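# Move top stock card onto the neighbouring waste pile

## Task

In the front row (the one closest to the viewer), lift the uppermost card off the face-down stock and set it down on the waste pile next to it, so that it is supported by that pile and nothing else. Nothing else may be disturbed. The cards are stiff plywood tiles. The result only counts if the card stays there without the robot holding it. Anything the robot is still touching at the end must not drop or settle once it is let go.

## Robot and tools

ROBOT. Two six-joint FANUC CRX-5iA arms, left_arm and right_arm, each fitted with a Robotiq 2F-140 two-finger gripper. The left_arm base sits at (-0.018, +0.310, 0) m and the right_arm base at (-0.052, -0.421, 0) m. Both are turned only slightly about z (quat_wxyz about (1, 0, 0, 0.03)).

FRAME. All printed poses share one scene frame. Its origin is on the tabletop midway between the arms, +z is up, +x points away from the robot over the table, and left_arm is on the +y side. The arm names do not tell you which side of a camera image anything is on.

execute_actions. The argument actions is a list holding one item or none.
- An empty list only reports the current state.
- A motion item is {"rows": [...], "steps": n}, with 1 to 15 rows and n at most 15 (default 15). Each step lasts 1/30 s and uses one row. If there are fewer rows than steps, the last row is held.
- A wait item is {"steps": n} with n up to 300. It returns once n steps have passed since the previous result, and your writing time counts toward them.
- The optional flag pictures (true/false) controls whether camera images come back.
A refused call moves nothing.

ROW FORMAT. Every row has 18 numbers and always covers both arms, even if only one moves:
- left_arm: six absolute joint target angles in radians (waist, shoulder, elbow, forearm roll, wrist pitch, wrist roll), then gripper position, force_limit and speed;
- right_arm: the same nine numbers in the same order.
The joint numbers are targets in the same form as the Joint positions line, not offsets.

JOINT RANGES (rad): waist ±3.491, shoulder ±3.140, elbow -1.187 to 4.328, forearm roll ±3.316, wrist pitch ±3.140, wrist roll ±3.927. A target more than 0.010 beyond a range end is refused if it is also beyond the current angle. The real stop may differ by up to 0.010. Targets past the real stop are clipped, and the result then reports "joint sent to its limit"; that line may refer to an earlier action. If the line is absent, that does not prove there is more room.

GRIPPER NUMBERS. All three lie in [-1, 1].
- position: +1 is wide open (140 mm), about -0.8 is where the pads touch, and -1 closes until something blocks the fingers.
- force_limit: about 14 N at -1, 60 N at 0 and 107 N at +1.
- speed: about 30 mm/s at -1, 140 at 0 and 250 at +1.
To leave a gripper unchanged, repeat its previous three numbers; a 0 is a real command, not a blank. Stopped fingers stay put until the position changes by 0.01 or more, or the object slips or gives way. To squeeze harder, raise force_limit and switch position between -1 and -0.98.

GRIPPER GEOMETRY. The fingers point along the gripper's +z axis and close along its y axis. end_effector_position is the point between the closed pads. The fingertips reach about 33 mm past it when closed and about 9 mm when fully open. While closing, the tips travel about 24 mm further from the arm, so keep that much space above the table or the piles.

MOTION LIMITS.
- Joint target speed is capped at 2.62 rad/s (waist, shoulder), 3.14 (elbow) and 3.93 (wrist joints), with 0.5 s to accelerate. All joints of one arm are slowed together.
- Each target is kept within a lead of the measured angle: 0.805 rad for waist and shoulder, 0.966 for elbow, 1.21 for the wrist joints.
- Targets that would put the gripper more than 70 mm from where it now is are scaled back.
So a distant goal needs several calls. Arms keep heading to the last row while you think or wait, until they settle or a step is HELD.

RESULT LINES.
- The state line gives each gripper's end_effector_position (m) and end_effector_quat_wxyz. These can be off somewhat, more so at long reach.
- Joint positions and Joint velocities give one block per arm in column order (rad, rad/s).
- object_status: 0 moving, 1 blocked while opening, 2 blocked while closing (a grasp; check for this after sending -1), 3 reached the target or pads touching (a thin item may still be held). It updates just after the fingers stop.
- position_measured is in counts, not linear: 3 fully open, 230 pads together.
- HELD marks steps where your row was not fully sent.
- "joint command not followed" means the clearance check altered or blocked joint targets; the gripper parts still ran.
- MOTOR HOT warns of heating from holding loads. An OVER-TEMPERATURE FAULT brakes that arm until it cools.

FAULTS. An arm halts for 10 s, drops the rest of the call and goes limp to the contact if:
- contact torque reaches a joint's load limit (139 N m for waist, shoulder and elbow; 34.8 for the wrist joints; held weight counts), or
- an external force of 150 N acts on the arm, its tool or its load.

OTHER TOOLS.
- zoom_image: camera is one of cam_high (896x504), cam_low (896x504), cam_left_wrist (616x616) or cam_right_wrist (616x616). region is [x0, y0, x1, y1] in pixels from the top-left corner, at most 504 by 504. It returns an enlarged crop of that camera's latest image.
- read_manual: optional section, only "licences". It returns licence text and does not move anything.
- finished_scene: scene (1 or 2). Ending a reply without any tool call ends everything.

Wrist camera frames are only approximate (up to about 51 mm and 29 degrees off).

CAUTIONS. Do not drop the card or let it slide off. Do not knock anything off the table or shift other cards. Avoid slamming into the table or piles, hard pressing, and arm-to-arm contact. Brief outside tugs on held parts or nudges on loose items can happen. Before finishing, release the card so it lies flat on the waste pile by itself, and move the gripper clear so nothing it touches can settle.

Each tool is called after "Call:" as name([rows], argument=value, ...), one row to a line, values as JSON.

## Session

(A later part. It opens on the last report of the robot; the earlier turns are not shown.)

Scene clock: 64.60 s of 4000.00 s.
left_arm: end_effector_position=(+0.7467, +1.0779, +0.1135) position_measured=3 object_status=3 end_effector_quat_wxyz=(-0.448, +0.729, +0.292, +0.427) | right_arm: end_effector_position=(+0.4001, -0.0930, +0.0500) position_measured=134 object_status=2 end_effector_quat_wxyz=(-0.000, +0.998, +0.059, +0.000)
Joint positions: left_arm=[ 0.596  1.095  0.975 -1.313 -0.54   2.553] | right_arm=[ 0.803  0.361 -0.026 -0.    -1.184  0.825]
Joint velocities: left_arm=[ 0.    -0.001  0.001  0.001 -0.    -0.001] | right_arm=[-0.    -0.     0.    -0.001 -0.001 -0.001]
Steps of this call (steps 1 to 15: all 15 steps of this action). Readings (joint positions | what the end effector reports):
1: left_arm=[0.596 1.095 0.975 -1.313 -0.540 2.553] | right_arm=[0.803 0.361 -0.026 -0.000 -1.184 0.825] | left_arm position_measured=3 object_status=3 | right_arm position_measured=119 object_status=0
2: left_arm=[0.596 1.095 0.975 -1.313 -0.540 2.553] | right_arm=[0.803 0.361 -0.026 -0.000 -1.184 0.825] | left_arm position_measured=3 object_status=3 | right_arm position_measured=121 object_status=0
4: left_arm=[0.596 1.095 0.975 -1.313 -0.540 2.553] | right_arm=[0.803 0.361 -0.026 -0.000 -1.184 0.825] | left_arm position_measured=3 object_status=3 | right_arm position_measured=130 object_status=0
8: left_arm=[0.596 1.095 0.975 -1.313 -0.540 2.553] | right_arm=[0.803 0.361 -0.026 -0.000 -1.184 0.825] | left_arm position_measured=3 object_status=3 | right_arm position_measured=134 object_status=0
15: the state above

1.5 mm lower, grip, lift 25 mm.

Call:
execute_actions([
  {"rows":[[0.596,1.095,0.975,-1.313,-0.54,2.553,1,0,0,0.8026,0.3608,-0.0256,0,-1.1843,0.825,0.04,-1,0]],"steps":5},
], pictures=false)

Call:
execute_actions([
  {"rows":[[0.596,1.095,0.975,-1.313,-0.54,2.553,1,0,0,0.8026,0.3621,-0.0276,0,-1.1810,0.825,0.04,-1,0]],"steps":7},
], pictures=false)

Call:
execute_actions([
  {"rows":[[0.596,1.095,0.975,-1.313,-0.54,2.553,1,0,0,0.8026,0.3621,-0.0276,0,-1.1810,0.825,-0.3,-0.4,-0.6]],"steps":15},
], pictures=false)

Call:
execute_actions([
  {"rows":[[0.596,1.095,0.975,-1.313,-0.54,2.553,1,0,0,0.8026,0.3621,-0.0276,0,-1.1810,0.825,-0.3,-0.4,-0.6],[0.596,1.095,0.975,-1.313,-0.54,2.553,1,0,0,0.8026,0.3621,-0.0276,0,-1.1810,0.825,-0.3,-0.4,-0.6],[0.596,1.095,0.975,-1.313,-0.54,2.553,1,0,0,0.8026,0.3621,-0.0276,0,-1.1810,0.825,-0.3,-0.4,-0.6],[0.596,1.095,0.975,-1.313,-0.54,2.553,1,0,0,0.8026,0.3403,0.0052,0,-1.2355,0.825,-0.3,-0.4,-0.6]],"steps":15},
])

Call:
zoom_image(camera="cam_low", region=[290, 245, 390, 305])

Call:
zoom_image(camera="cam_right_wrist", region=[180, 220, 420, 400])

Scene clock: 81.53 s of 4000.00 s.
left_arm: end_effector_position=(+0.7467, +1.0779, +0.1135) position_measured=3 object_status=3 end_effector_quat_wxyz=(-0.448, +0.729, +0.292, +0.427) | right_arm: end_effector_position=(+0.4000, -0.0931, +0.0500) position_measured=124 object_status=0 end_effector_quat_wxyz=(+0.000, +0.998, +0.059, -0.000)
Joint positions: left_arm=[ 0.596  1.095  0.975 -1.313 -0.54   2.553] | right_arm=[ 0.803  0.361 -0.026  0.    -1.184  0.825]
Joint velocities: left_arm=[-0.002 -0.001 -0.001 -0.    -0.001 -0.001] | right_arm=[-0.     0.     0.    -0.     0.001 -0.001]
Steps of this call (steps 1 to 15: the robot went on to your last target; steps 16 to 90: nothing new was sent; then 13.77 s passed at rest; steps 91 to 95: all 5 steps of this action). Readings (joint positions | what the end effector reports):
91: left_arm=[0.596 1.095 0.975 -1.313 -0.540 2.553] | right_arm=[0.803 0.361 -0.026 0.000 -1.184 0.825] | left_arm position_measured=3 object_status=3 | right_arm position_measured=134 object_status=0
92: left_arm=[0.596 1.095 0.975 -1.313 -0.540 2.553] | right_arm=[0.803 0.361 -0.026 0.000 -1.184 0.825] | left_arm position_measured=3 object_status=3 | right_arm position_measured=134 object_status=0
94: left_arm=[0.596 1.095 0.975 -1.313 -0.540 2.553] | right_arm=[0.803 0.361 -0.026 0.000 -1.184 0.825] | left_arm position_measured=3 object_status=3 | right_arm position_measured=124 object_status=0
95: the state above

Scene clock: 81.77 s of 4000.00 s.
left_arm: end_effector_position=(+0.7467, +1.0779, +0.1135) position_measured=3 object_status=3 end_effector_quat_wxyz=(-0.448, +0.729, +0.292, +0.427) | right_arm: end_effector_position=(+0.4001, -0.0931, +0.0485) position_measured=124 object_status=0 end_effector_quat_wxyz=(-0.000, +0.998, +0.059, +0.000)
Joint positions: left_arm=[ 0.596  1.095  0.975 -1.313 -0.54   2.553] | right_arm=[ 0.803  0.362 -0.028  0.    -1.181  0.825]
Joint velocities: left_arm=[ 0.     0.    -0.     0.001  0.002 -0.   ] | right_arm=[-0.001  0.    -0.     0.     0.    -0.   ]
Steps of this call (steps 1 to 7: all 7 steps of this action). Readings (joint positions | what the end effector reports):
1: left_arm=[0.596 1.095 0.975 -1.313 -0.540 2.553] | right_arm=[0.803 0.361 -0.026 0.000 -1.184 0.825] | left_arm position_measured=3 object_status=3 | right_arm position_measured=124 object_status=0
2: left_arm=[0.596 1.095 0.975 -1.313 -0.540 2.553] | right_arm=[0.803 0.361 -0.027 0.000 -1.183 0.825] | left_arm position_measured=3 object_status=3 | right_arm position_measured=124 object_status=0
4: left_arm=[0.596 1.095 0.975 -1.313 -0.540 2.553] | right_arm=[0.803 0.362 -0.028 0.000 -1.181 0.825] | left_arm position_measured=3 object_status=3 | right_arm position_measured=124 object_status=0
7: the state above

Scene clock: 82.27 s of 4000.00 s.
left_arm: end_effector_position=(+0.7467, +1.0779, +0.1135) position_measured=3 object_status=3 end_effector_quat_wxyz=(-0.448, +0.729, +0.292, +0.427) | right_arm: end_effector_position=(+0.4001, -0.0931, +0.0485) position_measured=137 object_status=0 end_effector_quat_wxyz=(-0.000, +0.998, +0.059, +0.000)
Joint positions: left_arm=[ 0.596  1.095  0.975 -1.313 -0.54   2.553] | right_arm=[ 0.803  0.362 -0.028  0.    -1.181  0.825]
Joint velocities: left_arm=[-0.001 -0.    -0.    -0.    -0.001 -0.001] | right_arm=[ 0.001 -0.    -0.     0.003 -0.001  0.001]
Steps of this call (steps 1 to 15: all 15 steps of this action). Readings (joint positions | what the end effector reports):
1: left_arm=[0.596 1.095 0.975 -1.313 -0.540 2.553] | right_arm=[0.803 0.362 -0.028 0.000 -1.181 0.825] | left_arm position_measured=3 object_status=3 | right_arm position_measured=124 object_status=0
2: left_arm=[0.596 1.095 0.975 -1.313 -0.540 2.553] | right_arm=[0.803 0.362 -0.028 0.000 -1.181 0.825] | left_arm position_measured=3 object_status=3 | right_arm position_measured=126 object_status=0
4: left_arm=[0.596 1.095 0.975 -1.313 -0.540 2.553] | right_arm=[0.803 0.362 -0.028 0.000 -1.181 0.825] | left_arm position_measured=3 object_status=3 | right_arm position_measured=133 object_status=0
8: left_arm=[0.596 1.095 0.975 -1.313 -0.540 2.553] | right_arm=[0.803 0.362 -0.028 0.000 -1.181 0.825] | left_arm position_measured=3 object_status=3 | right_arm position_measured=134 object_status=0
15: the state above

Scene clock: 82.77 s of 4000.00 s.
left_arm: end_effector_position=(+0.7467, +1.0779, +0.1135) position_measured=3 object_status=3 end_effector_quat_wxyz=(-0.448, +0.729, +0.292, +0.427) | right_arm: end_effector_position=(+0.4000, -0.0932, +0.0735) position_measured=137 object_status=2 end_effector_quat_wxyz=(-0.000, +0.998, +0.059, +0.000)
Joint positions: left_arm=[ 0.596  1.095  0.975 -1.313 -0.54   2.553] | right_arm=[ 0.803  0.34   0.005  0.    -1.235  0.825]
Joint velocities: left_arm=[-0.    -0.001  0.     0.001  0.     0.   ] | right_arm=[ 0.001  0.     0.001  0.001 -0.001  0.   ]
Steps of this call (steps 1 to 15: all 15 steps of this action). Readings (joint positions | what the end effector reports):
1: left_arm=[0.596 1.095 0.975 -1.313 -0.540 2.553] | right_arm=[0.803 0.362 -0.028 0.000 -1.181 0.825] | left_arm position_measured=3 object_status=3 | right_arm position_measured=137 object_status=2
2: left_arm=[0.596 1.095 0.975 -1.313 -0.540 2.553] | right_arm=[0.803 0.362 -0.028 0.000 -1.181 0.825] | left_arm position_measured=3 object_status=3 | right_arm position_measured=137 object_status=2
4: left_arm=[0.596 1.095 0.975 -1.313 -0.540 2.553] | right_arm=[0.803 0.362 -0.028 0.000 -1.181 0.825] | left_arm position_measured=3 object_status=3 | right_arm position_measured=137 object_status=2
8: left_arm=[0.596 1.095 0.975 -1.313 -0.540 2.553] | right_arm=[0.803 0.342 0.002 0.000 -1.230 0.825] | left_arm position_measured=3 object_status=3 | right_arm position_measured=137 object_status=2
15: the state above

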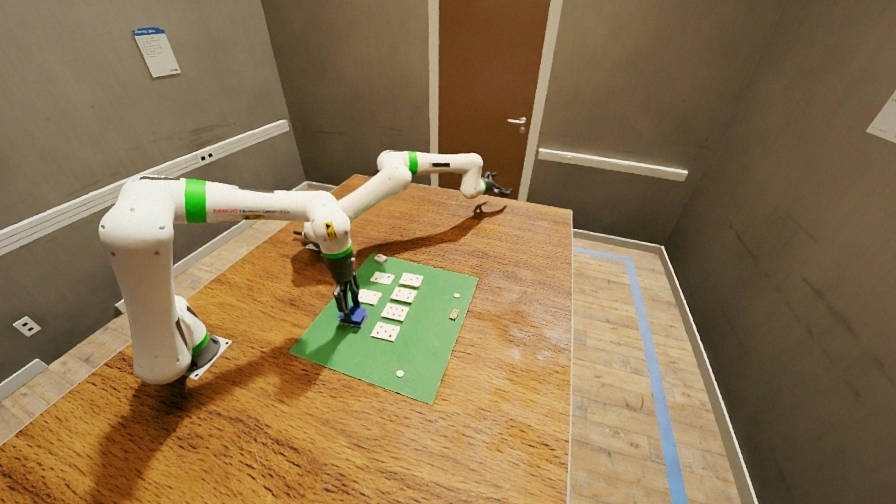

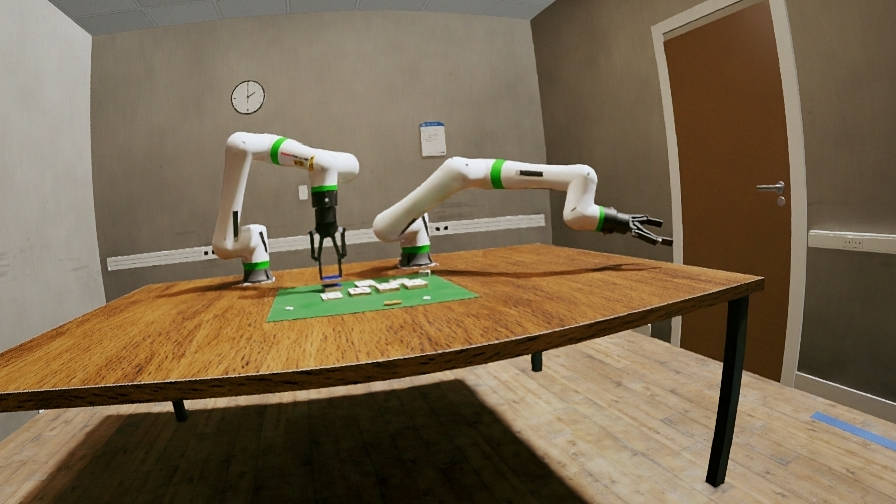

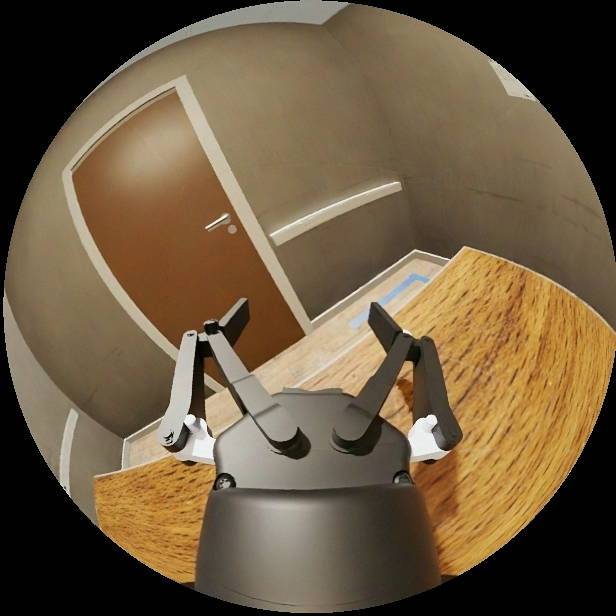

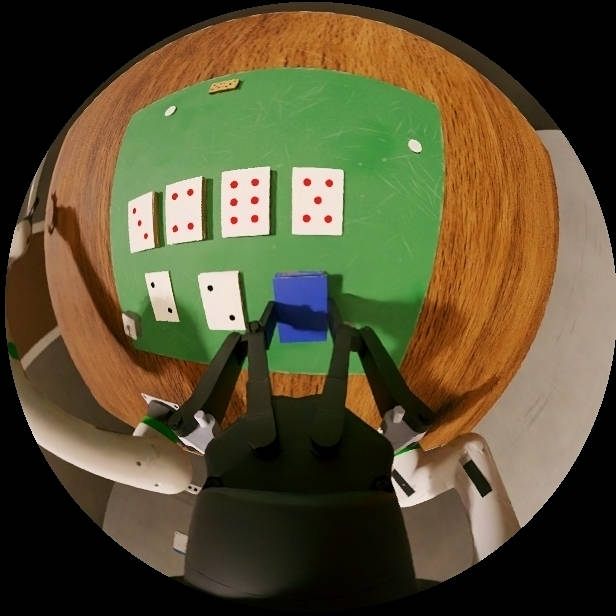

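Region (290, 245, 390, 305) of cam_low's 896x504 image, scaled by 5.040, with more detail than that image has; it fills the top 302 rows of this view, and the rest is white.

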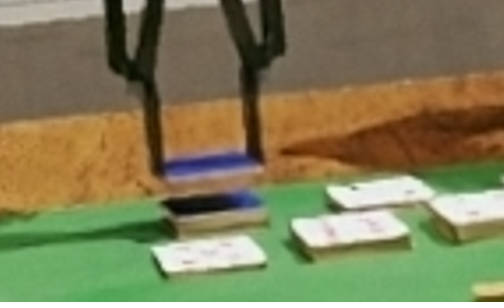

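Region (180, 220, 420, 400) of cam_right_wrist's 616x616 image, scaled by 2.100, with more detail than that image has; it fills the top 378 rows of this view, and the rest is white.

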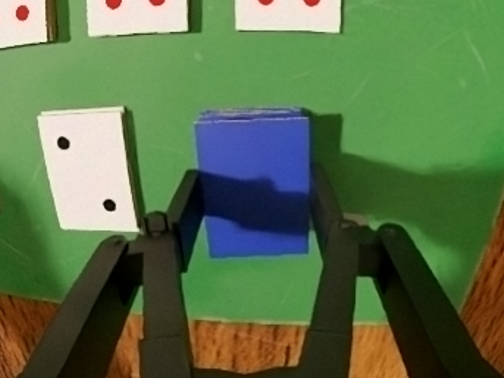

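Call:
execute_actions([
  {"rows":[[0.596,1.095,0.975,-1.313,-0.54,2.553,1,0,0,0.9371,0.5178,0.2283,0,-1.2813,0.674,-0.3,-0.4,-0.6]],"steps":15},
], pictures=false)

Call:
execute_actions([
  {"steps":15},
])

Call:
zoom_image(camera="cam_low", region=[310, 245, 410, 305])

Call:
zoom_image(camera="cam_right_wrist", region=[180, 220, 420, 400])

Scene clock: 100.13 s of 4000.00 s.
left_arm: end_effector_position=(+0.7467, +1.0779, +0.1135) position_measured=3 object_status=3 end_effector_quat_wxyz=(-0.448, +0.729, +0.292, +0.427) | right_arm: end_effector_position=(+0.3911, +0.0249, +0.0621) position_measured=137 object_status=2 end_effector_quat_wxyz=(-0.000, +0.999, +0.050, +0.000)
Joint positions: left_arm=[ 0.596  1.095  0.975 -1.313 -0.54   2.553] | right_arm=[ 0.937  0.517  0.228 -0.    -1.281  0.674]
Joint velocities: left_arm=[-0.     0.    -0.    -0.     0.001  0.002] | right_arm=[ 0.002  0.004  0.001 -0.002  0.001 -0.002]
Steps of this call (steps 1 to 15: the robot went on to your last target; steps 16 to 90: nothing new was sent; then 13.87 s passed at rest; steps 91 to 105: all 15 steps of this action). Readings (joint positions | what the end effector reports):
91: left_arm=[0.596 1.095 0.975 -1.313 -0.540 2.553] | right_arm=[0.803 0.340 0.005 -0.000 -1.236 0.825] | left_arm position_measured=3 object_status=3 | right_arm position_measured=137 object_status=2
92: left_arm=[0.596 1.095 0.975 -1.313 -0.540 2.553] | right_arm=[0.805 0.343 0.010 -0.000 -1.237 0.822] | left_arm position_measured=3 object_status=3 | right_arm position_measured=137 object_status=2
94: left_arm=[0.596 1.095 0.975 -1.313 -0.540 2.553] | right_arm=[0.822 0.366 0.038 -0.000 -1.242 0.803] | left_arm position_measured=3 object_status=3 | right_arm position_measured=137 object_status=2
98: left_arm=[0.596 1.095 0.975 -1.313 -0.540 2.553] | right_arm=[0.890 0.456 0.151 -0.000 -1.265 0.727] | left_arm position_measured=3 object_status=3 | right_arm position_measured=137 object_status=2
105: the state above

Scene clock: 100.63 s of 4000.00 s.
left_arm: end_effector_position=(+0.7467, +1.0779, +0.1135) position_measured=3 object_status=3 end_effector_quat_wxyz=(-0.448, +0.729, +0.292, +0.427) | right_arm: end_effector_position=(+0.3910, +0.0250, +0.0620) position_measured=137 object_status=2 end_effector_quat_wxyz=(+0.000, +0.999, +0.050, -0.000)
Joint positions: left_arm=[ 0.596  1.095  0.975 -1.313 -0.54   2.553] | right_arm=[ 0.937  0.518  0.228 -0.    -1.281  0.674]
Joint velocities: left_arm=[ 0.001 -0.001 -0.001 -0.003  0.    -0.   ] | right_arm=[-0.001  0.     0.     0.001 -0.001 -0.   ]
Steps of this call (steps 1 to 15: the robot went on to your last target). Readings (joint positions | what the end effector reports):
1: left_arm=[0.596 1.095 0.975 -1.313 -0.540 2.553] | right_arm=[0.937 0.518 0.228 -0.000 -1.281 0.674] | left_arm position_measured=3 object_status=3 | right_arm position_measured=137 object_status=2
2: left_arm=[0.596 1.095 0.975 -1.313 -0.540 2.553] | right_arm=[0.937 0.518 0.228 -0.000 -1.281 0.674] | left_arm position_measured=3 object_status=3 | right_arm position_measured=137 object_status=2
4: left_arm=[0.596 1.095 0.975 -1.313 -0.540 2.553] | right_arm=[0.937 0.518 0.228 -0.000 -1.281 0.674] | left_arm position_measured=3 object_status=3 | right_arm position_measured=137 object_status=2
8: left_arm=[0.596 1.095 0.975 -1.313 -0.540 2.553] | right_arm=[0.937 0.518 0.228 -0.000 -1.281 0.674] | left_arm position_measured=3 object_status=3 | right_arm position_measured=137 object_status=2
15: the state above
All arms were judged still, so your last target was given up. Only a new action makes them travel on or press farther. Fingers that are still opening or closing keep moving.

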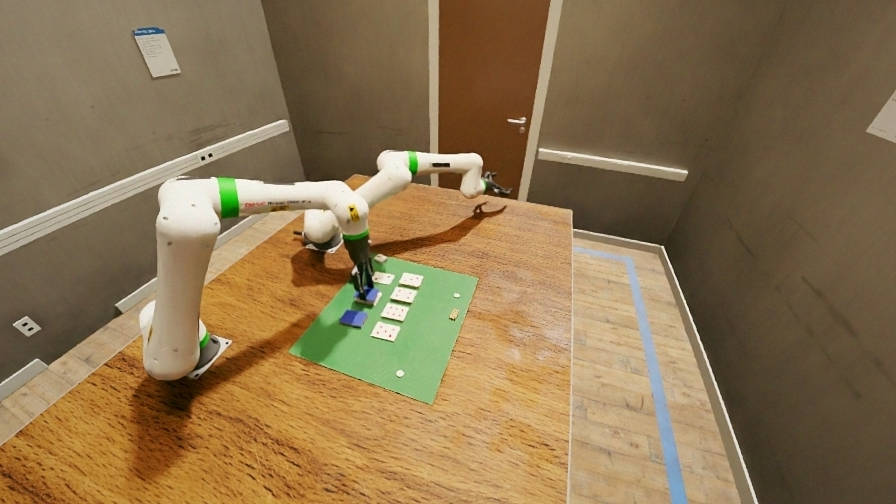

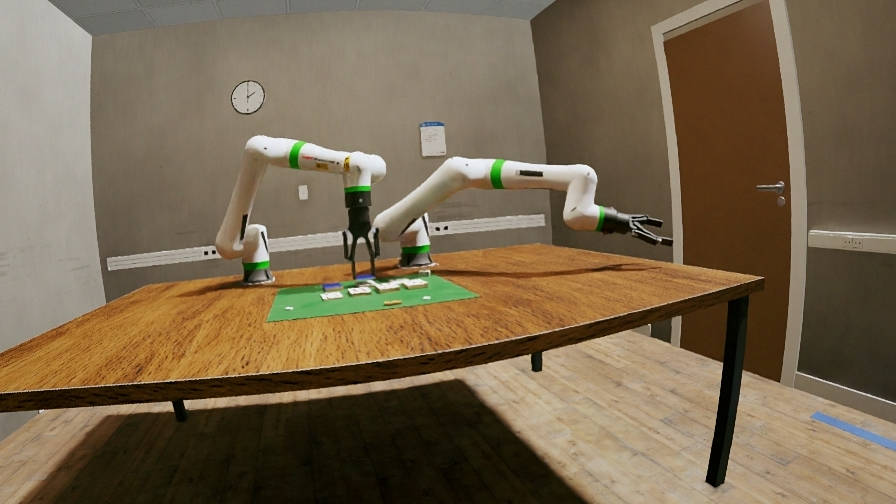

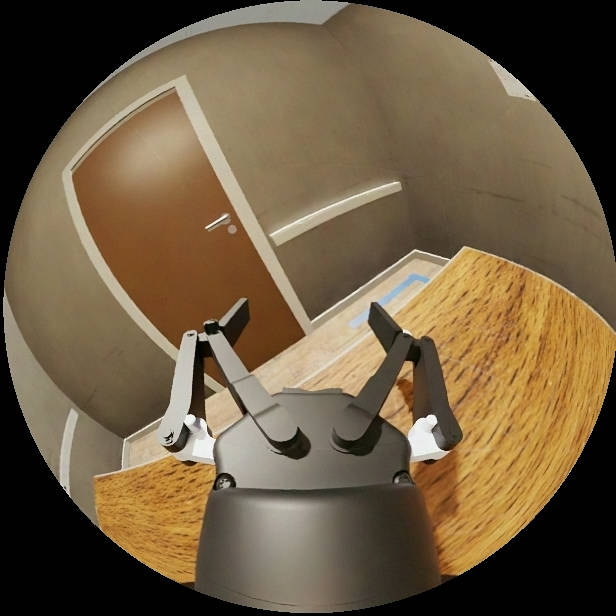

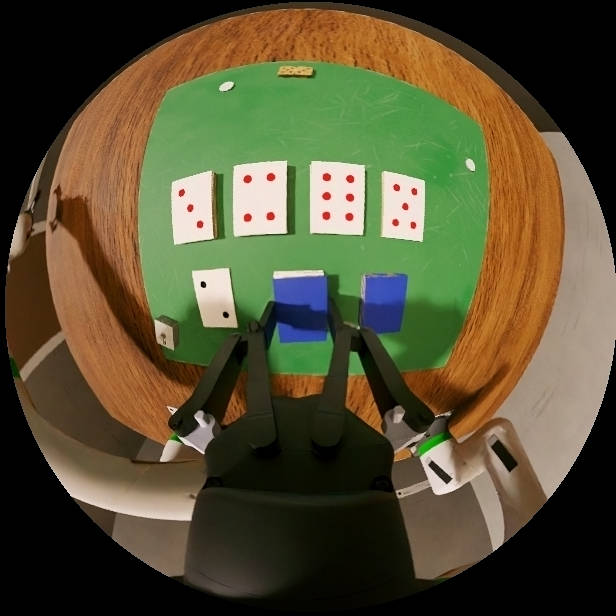

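Region (310, 245, 410, 305) of cam_low's 896x504 image, scaled by 5.040, with more detail than that image has; it fills the top 302 rows of this view, and the rest is white.

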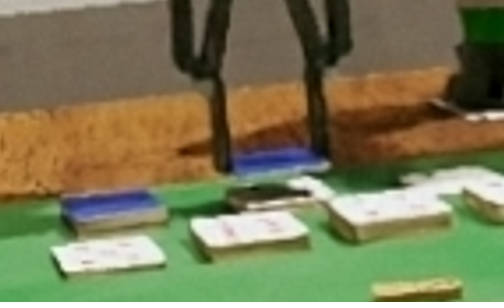

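Region (180, 220, 420, 400) of cam_right_wrist's 616x616 image, scaled by 2.100, with more detail than that image has; it fills the top 378 rows of this view, and the rest is white.

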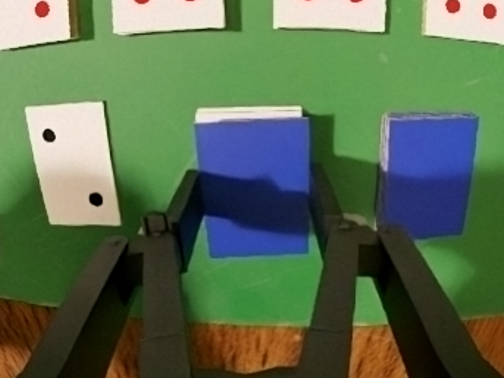

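Call:
execute_actions([
  {"rows":[[0.596,1.095,0.975,-1.313,-0.54,2.553,1,0,0,0.9371,0.5361,0.2192,0,-1.2538,0.674,-0.3,-0.4,-0.6]],"steps":13},
])

Call:
zoom_image(camera="cam_low", region=[310, 245, 410, 305])

Call:
zoom_image(camera="cam_right_wrist", region=[180, 220, 420, 400])

Call:
zoom_image(camera="cam_high", region=[320, 250, 420, 330])

Scene clock: 111.70 s of 4000.00 s.
left_arm: end_effector_position=(+0.7467, +1.0779, +0.1135) position_measured=3 object_status=3 end_effector_quat_wxyz=(-0.448, +0.729, +0.292, +0.427) | right_arm: end_effector_position=(+0.3926, +0.0275, +0.0470) position_measured=137 object_status=2 end_effector_quat_wxyz=(-0.000, +0.999, +0.050, +0.000)
Joint positions: left_arm=[ 0.596  1.095  0.975 -1.313 -0.54   2.553] | right_arm=[ 0.937  0.536  0.219 -0.    -1.254  0.674]
Joint velocities: left_arm=[-0.002 -0.001 -0.    -0.    -0.001  0.001] | right_arm=[ 0.    -0.     0.     0.001 -0.002 -0.   ]
Steps of this call (steps 1 to 90: nothing new was sent; then 7.63 s passed at rest; steps 91 to 103: all 13 steps of this action). Readings (joint positions | what the end effector reports):
91: left_arm=[0.596 1.095 0.975 -1.313 -0.540 2.553] | right_arm=[0.937 0.518 0.228 0.000 -1.281 0.674] | left_arm position_measured=3 object_status=3 | right_arm position_measured=137 object_status=2
92: left_arm=[0.596 1.095 0.975 -1.313 -0.540 2.553] | right_arm=[0.937 0.521 0.227 0.000 -1.276 0.674] | left_arm position_measured=3 object_status=3 | right_arm position_measured=137 object_status=2
94: left_arm=[0.596 1.095 0.975 -1.313 -0.540 2.553] | right_arm=[0.937 0.534 0.220 -0.000 -1.257 0.674] | left_arm position_measured=3 object_status=3 | right_arm position_measured=137 object_status=2
98: left_arm=[0.596 1.095 0.975 -1.313 -0.540 2.553] | right_arm=[0.937 0.536 0.219 -0.000 -1.254 0.674] | left_arm position_measured=3 object_status=3 | right_arm position_measured=137 object_status=2
103: the state above

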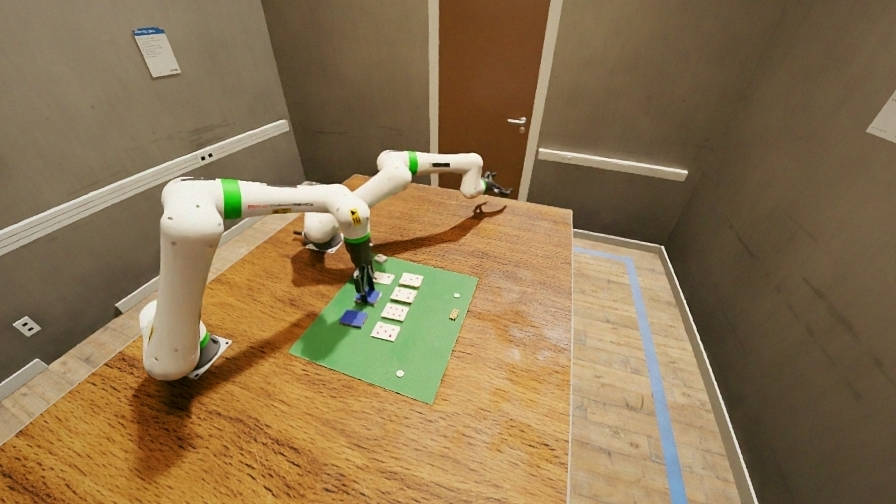

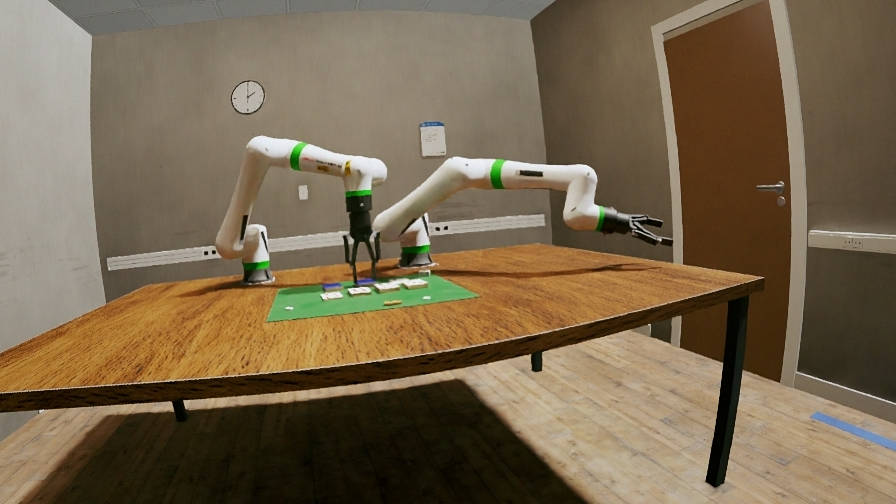

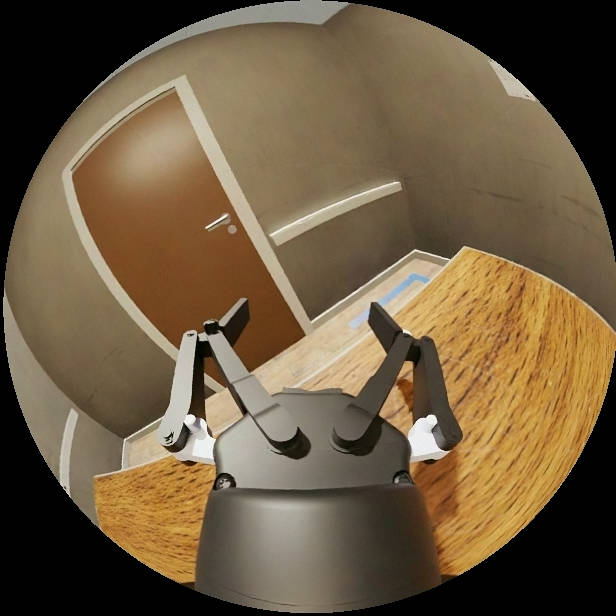

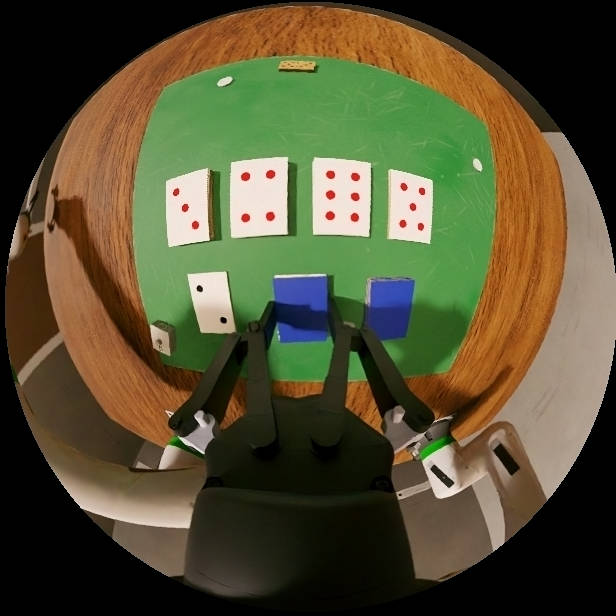

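Region (310, 245, 410, 305) of cam_low's 896x504 image, scaled by 5.040, with more detail than that image has; it fills the top 302 rows of this view, and the rest is white.

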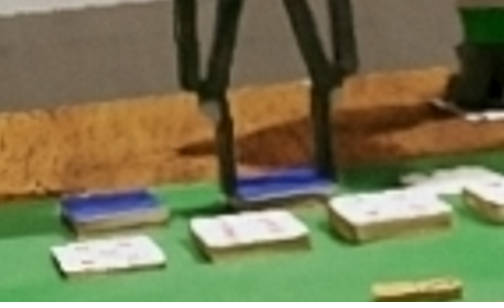

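Region (180, 220, 420, 400) of cam_right_wrist's 616x616 image, scaled by 2.100, with more detail than that image has; it fills the top 378 rows of this view, and the rest is white.

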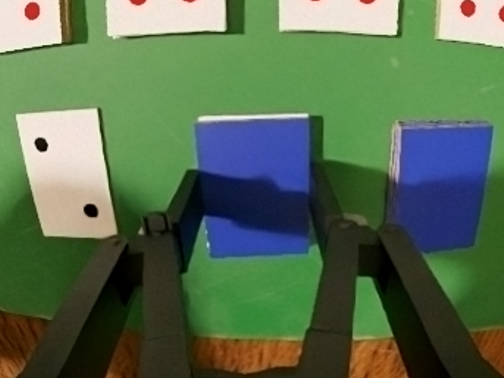

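Region (320, 250, 420, 330) of cam_high's 896x504 image, scaled by 5.040, with more detail than that image has; it fills the top 403 rows of this view, and the rest is white.

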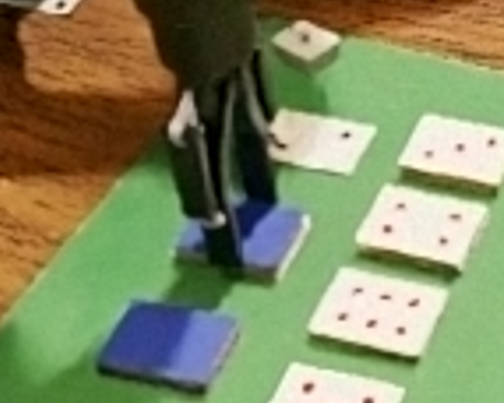

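Down 1.5 mm, release, lift.

Call:
execute_actions([
  {"rows":[[0.596,1.095,0.975,-1.313,-0.54,2.553,1,0,0,0.9371,0.5372,0.2172,0,-1.2507,0.674,-0.3,-0.4,-0.6]],"steps":7},
], pictures=false)

Call:
execute_actions([
  {"rows":[[0.596,1.095,0.975,-1.313,-0.54,2.553,1,0,0,0.9371,0.5372,0.2172,0,-1.2507,0.674,0.12,-0.4,-0.6]],"steps":11},
], pictures=false)

Call:
execute_actions([
  {"rows":[[0.596,1.095,0.975,-1.313,-0.54,2.553,1,0,0,0.9371,0.511,0.2635,0,-1.323,0.674,0.12,-0.4,-0.6]],"steps":15},
])

Scene clock: 120.87 s of 4000.00 s.
left_arm: end_effector_position=(+0.7467, +1.0779, +0.1135) position_measured=3 object_status=3 end_effector_quat_wxyz=(-0.448, +0.729, +0.292, +0.427) | right_arm: end_effector_position=(+0.3927, +0.0275, +0.0455) position_measured=137 object_status=2 end_effector_quat_wxyz=(-0.000, +0.999, +0.050, +0.000)
Joint positions: left_arm=[ 0.596  1.095  0.975 -1.313 -0.54   2.553] | right_arm=[ 0.937  0.537  0.217  0.    -1.251  0.674]
Joint velocities: left_arm=[ 0.002 -0.    -0.002 -0.     0.003  0.   ] | right_arm=[-0.001 -0.    -0.001 -0.    -0.002  0.001]
Steps of this call (steps 1 to 15: the robot went on to your last target; steps 16 to 90: nothing new was sent; then 5.93 s passed at rest; steps 91 to 97: all 7 steps of this action). Readings (joint positions | what the end effector reports):
91: left_arm=[0.596 1.095 0.975 -1.313 -0.540 2.553] | right_arm=[0.937 0.536 0.219 0.000 -1.254 0.674] | left_arm position_measured=3 object_status=3 | right_arm position_measured=137 object_status=2
92: left_arm=[0.596 1.095 0.975 -1.313 -0.540 2.553] | right_arm=[0.937 0.537 0.219 0.000 -1.252 0.674] | left_arm position_measured=3 object_status=3 | right_arm position_measured=137 object_status=2
94: left_arm=[0.596 1.095 0.975 -1.313 -0.540 2.553] | right_arm=[0.937 0.537 0.217 0.000 -1.251 0.674] | left_arm position_measured=3 object_status=3 | right_arm position_measured=137 object_status=2
97: the state above

Scene clock: 121.23 s of 4000.00 s.
left_arm: end_effector_position=(+0.7467, +1.0779, +0.1135) position_measured=3 object_status=3 end_effector_quat_wxyz=(-0.448, +0.729, +0.292, +0.427) | right_arm: end_effector_position=(+0.3926, +0.0275, +0.0455) position_measured=114 object_status=0 end_effector_quat_wxyz=(-0.000, +0.999, +0.050, +0.000)
Joint positions: left_arm=[ 0.596  1.095  0.975 -1.313 -0.54   2.553] | right_arm=[ 0.937  0.537  0.217  0.    -1.251  0.674]
Joint velocities: left_arm=[-0.001 -0.001 -0.001 -0.    -0.     0.001] | right_arm=[ 0.    -0.    -0.    -0.001  0.002  0.   ]
Steps of this call (steps 1 to 11: all 11 steps of this action). Readings (joint positions | what the end effector reports):
1: left_arm=[0.596 1.095 0.975 -1.313 -0.540 2.553] | right_arm=[0.937 0.537 0.217 0.000 -1.251 0.674] | left_arm position_measured=3 object_status=3 | right_arm position_measured=137 object_status=0
2: left_arm=[0.596 1.095 0.975 -1.313 -0.540 2.553] | right_arm=[0.937 0.537 0.217 0.000 -1.251 0.674] | left_arm position_measured=3 object_status=3 | right_arm position_measured=137 object_status=0
4: left_arm=[0.596 1.095 0.975 -1.313 -0.540 2.553] | right_arm=[0.937 0.537 0.217 0.000 -1.251 0.674] | left_arm position_measured=3 object_status=3 | right_arm position_measured=127 object_status=0
8: left_arm=[0.596 1.095 0.975 -1.313 -0.540 2.553] | right_arm=[0.937 0.537 0.217 0.000 -1.251 0.674] | left_arm position_measured=3 object_status=3 | right_arm position_measured=114 object_status=0
11: the state above

Scene clock: 121.73 s of 4000.00 s.
left_arm: end_effector_position=(+0.7467, +1.0779, +0.1135) position_measured=3 object_status=3 end_effector_quat_wxyz=(-0.448, +0.729, +0.292, +0.427) | right_arm: end_effector_position=(+0.3924, +0.0271, +0.0808) position_measured=114 object_status=3 end_effector_quat_wxyz=(-0.000, +0.999, +0.050, +0.000)
Joint positions: left_arm=[ 0.596  1.095  0.975 -1.313 -0.54   2.553] | right_arm=[ 0.937  0.511  0.263  0.    -1.323  0.674]
Joint velocities: left_arm=[ 0.    -0.001  0.001 -0.002 -0.002  0.001] | right_arm=[-0.    -0.     0.001  0.    -0.     0.002]
Steps of this call (steps 1 to 15: all 15 steps of this action). Readings (joint positions | what the end effector reports):
1: left_arm=[0.596 1.095 0.975 -1.313 -0.540 2.553] | right_arm=[0.937 0.537 0.217 0.000 -1.251 0.674] | left_arm position_measured=3 object_status=3 | right_arm position_measured=114 object_status=0
2: left_arm=[0.596 1.095 0.975 -1.313 -0.540 2.553] | right_arm=[0.937 0.536 0.220 -0.000 -1.256 0.674] | left_arm position_measured=3 object_status=3 | right_arm position_measured=114 object_status=0
4: left_arm=[0.596 1.095 0.975 -1.313 -0.540 2.553] | right_arm=[0.937 0.523 0.242 -0.000 -1.290 0.674] | left_arm position_measured=3 object_status=3 | right_arm position_measured=114 object_status=3
8: left_arm=[0.596 1.095 0.975 -1.313 -0.540 2.553] | right_arm=[0.937 0.511 0.263 0.000 -1.323 0.674] | left_arm position_measured=3 object_status=3 | right_arm position_measured=114 object_status=3
15: the state above

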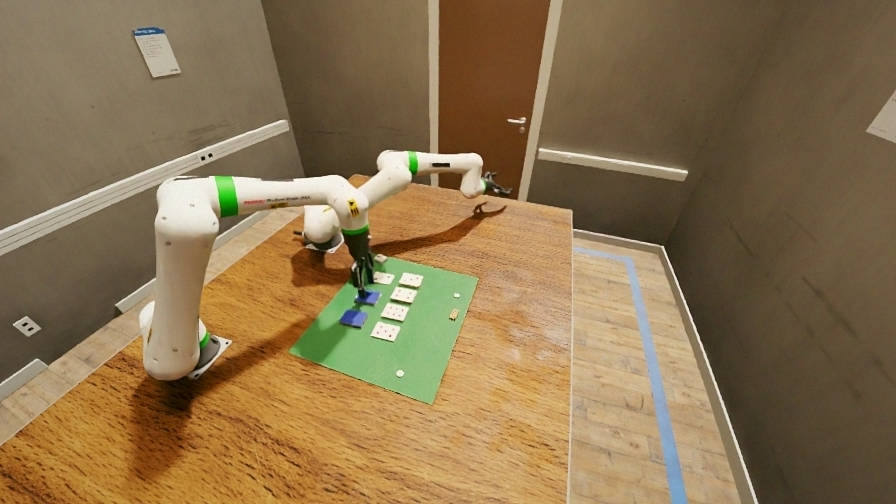

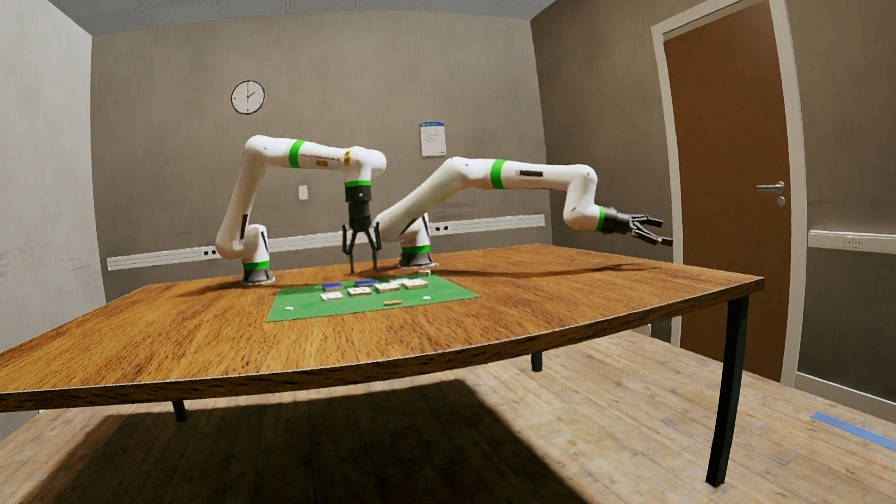

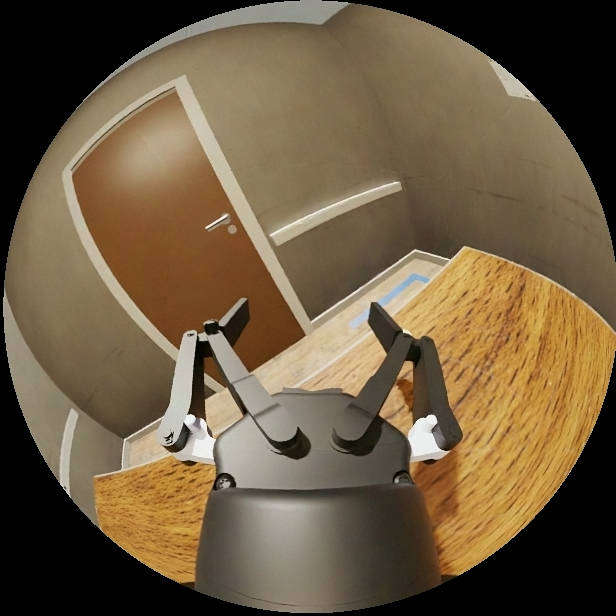

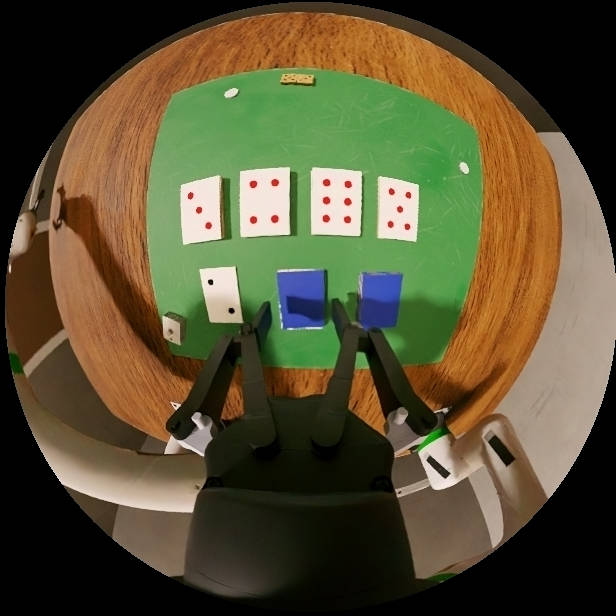

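Call:
finished_scene(scene=2)

The scene is finished: the task was done.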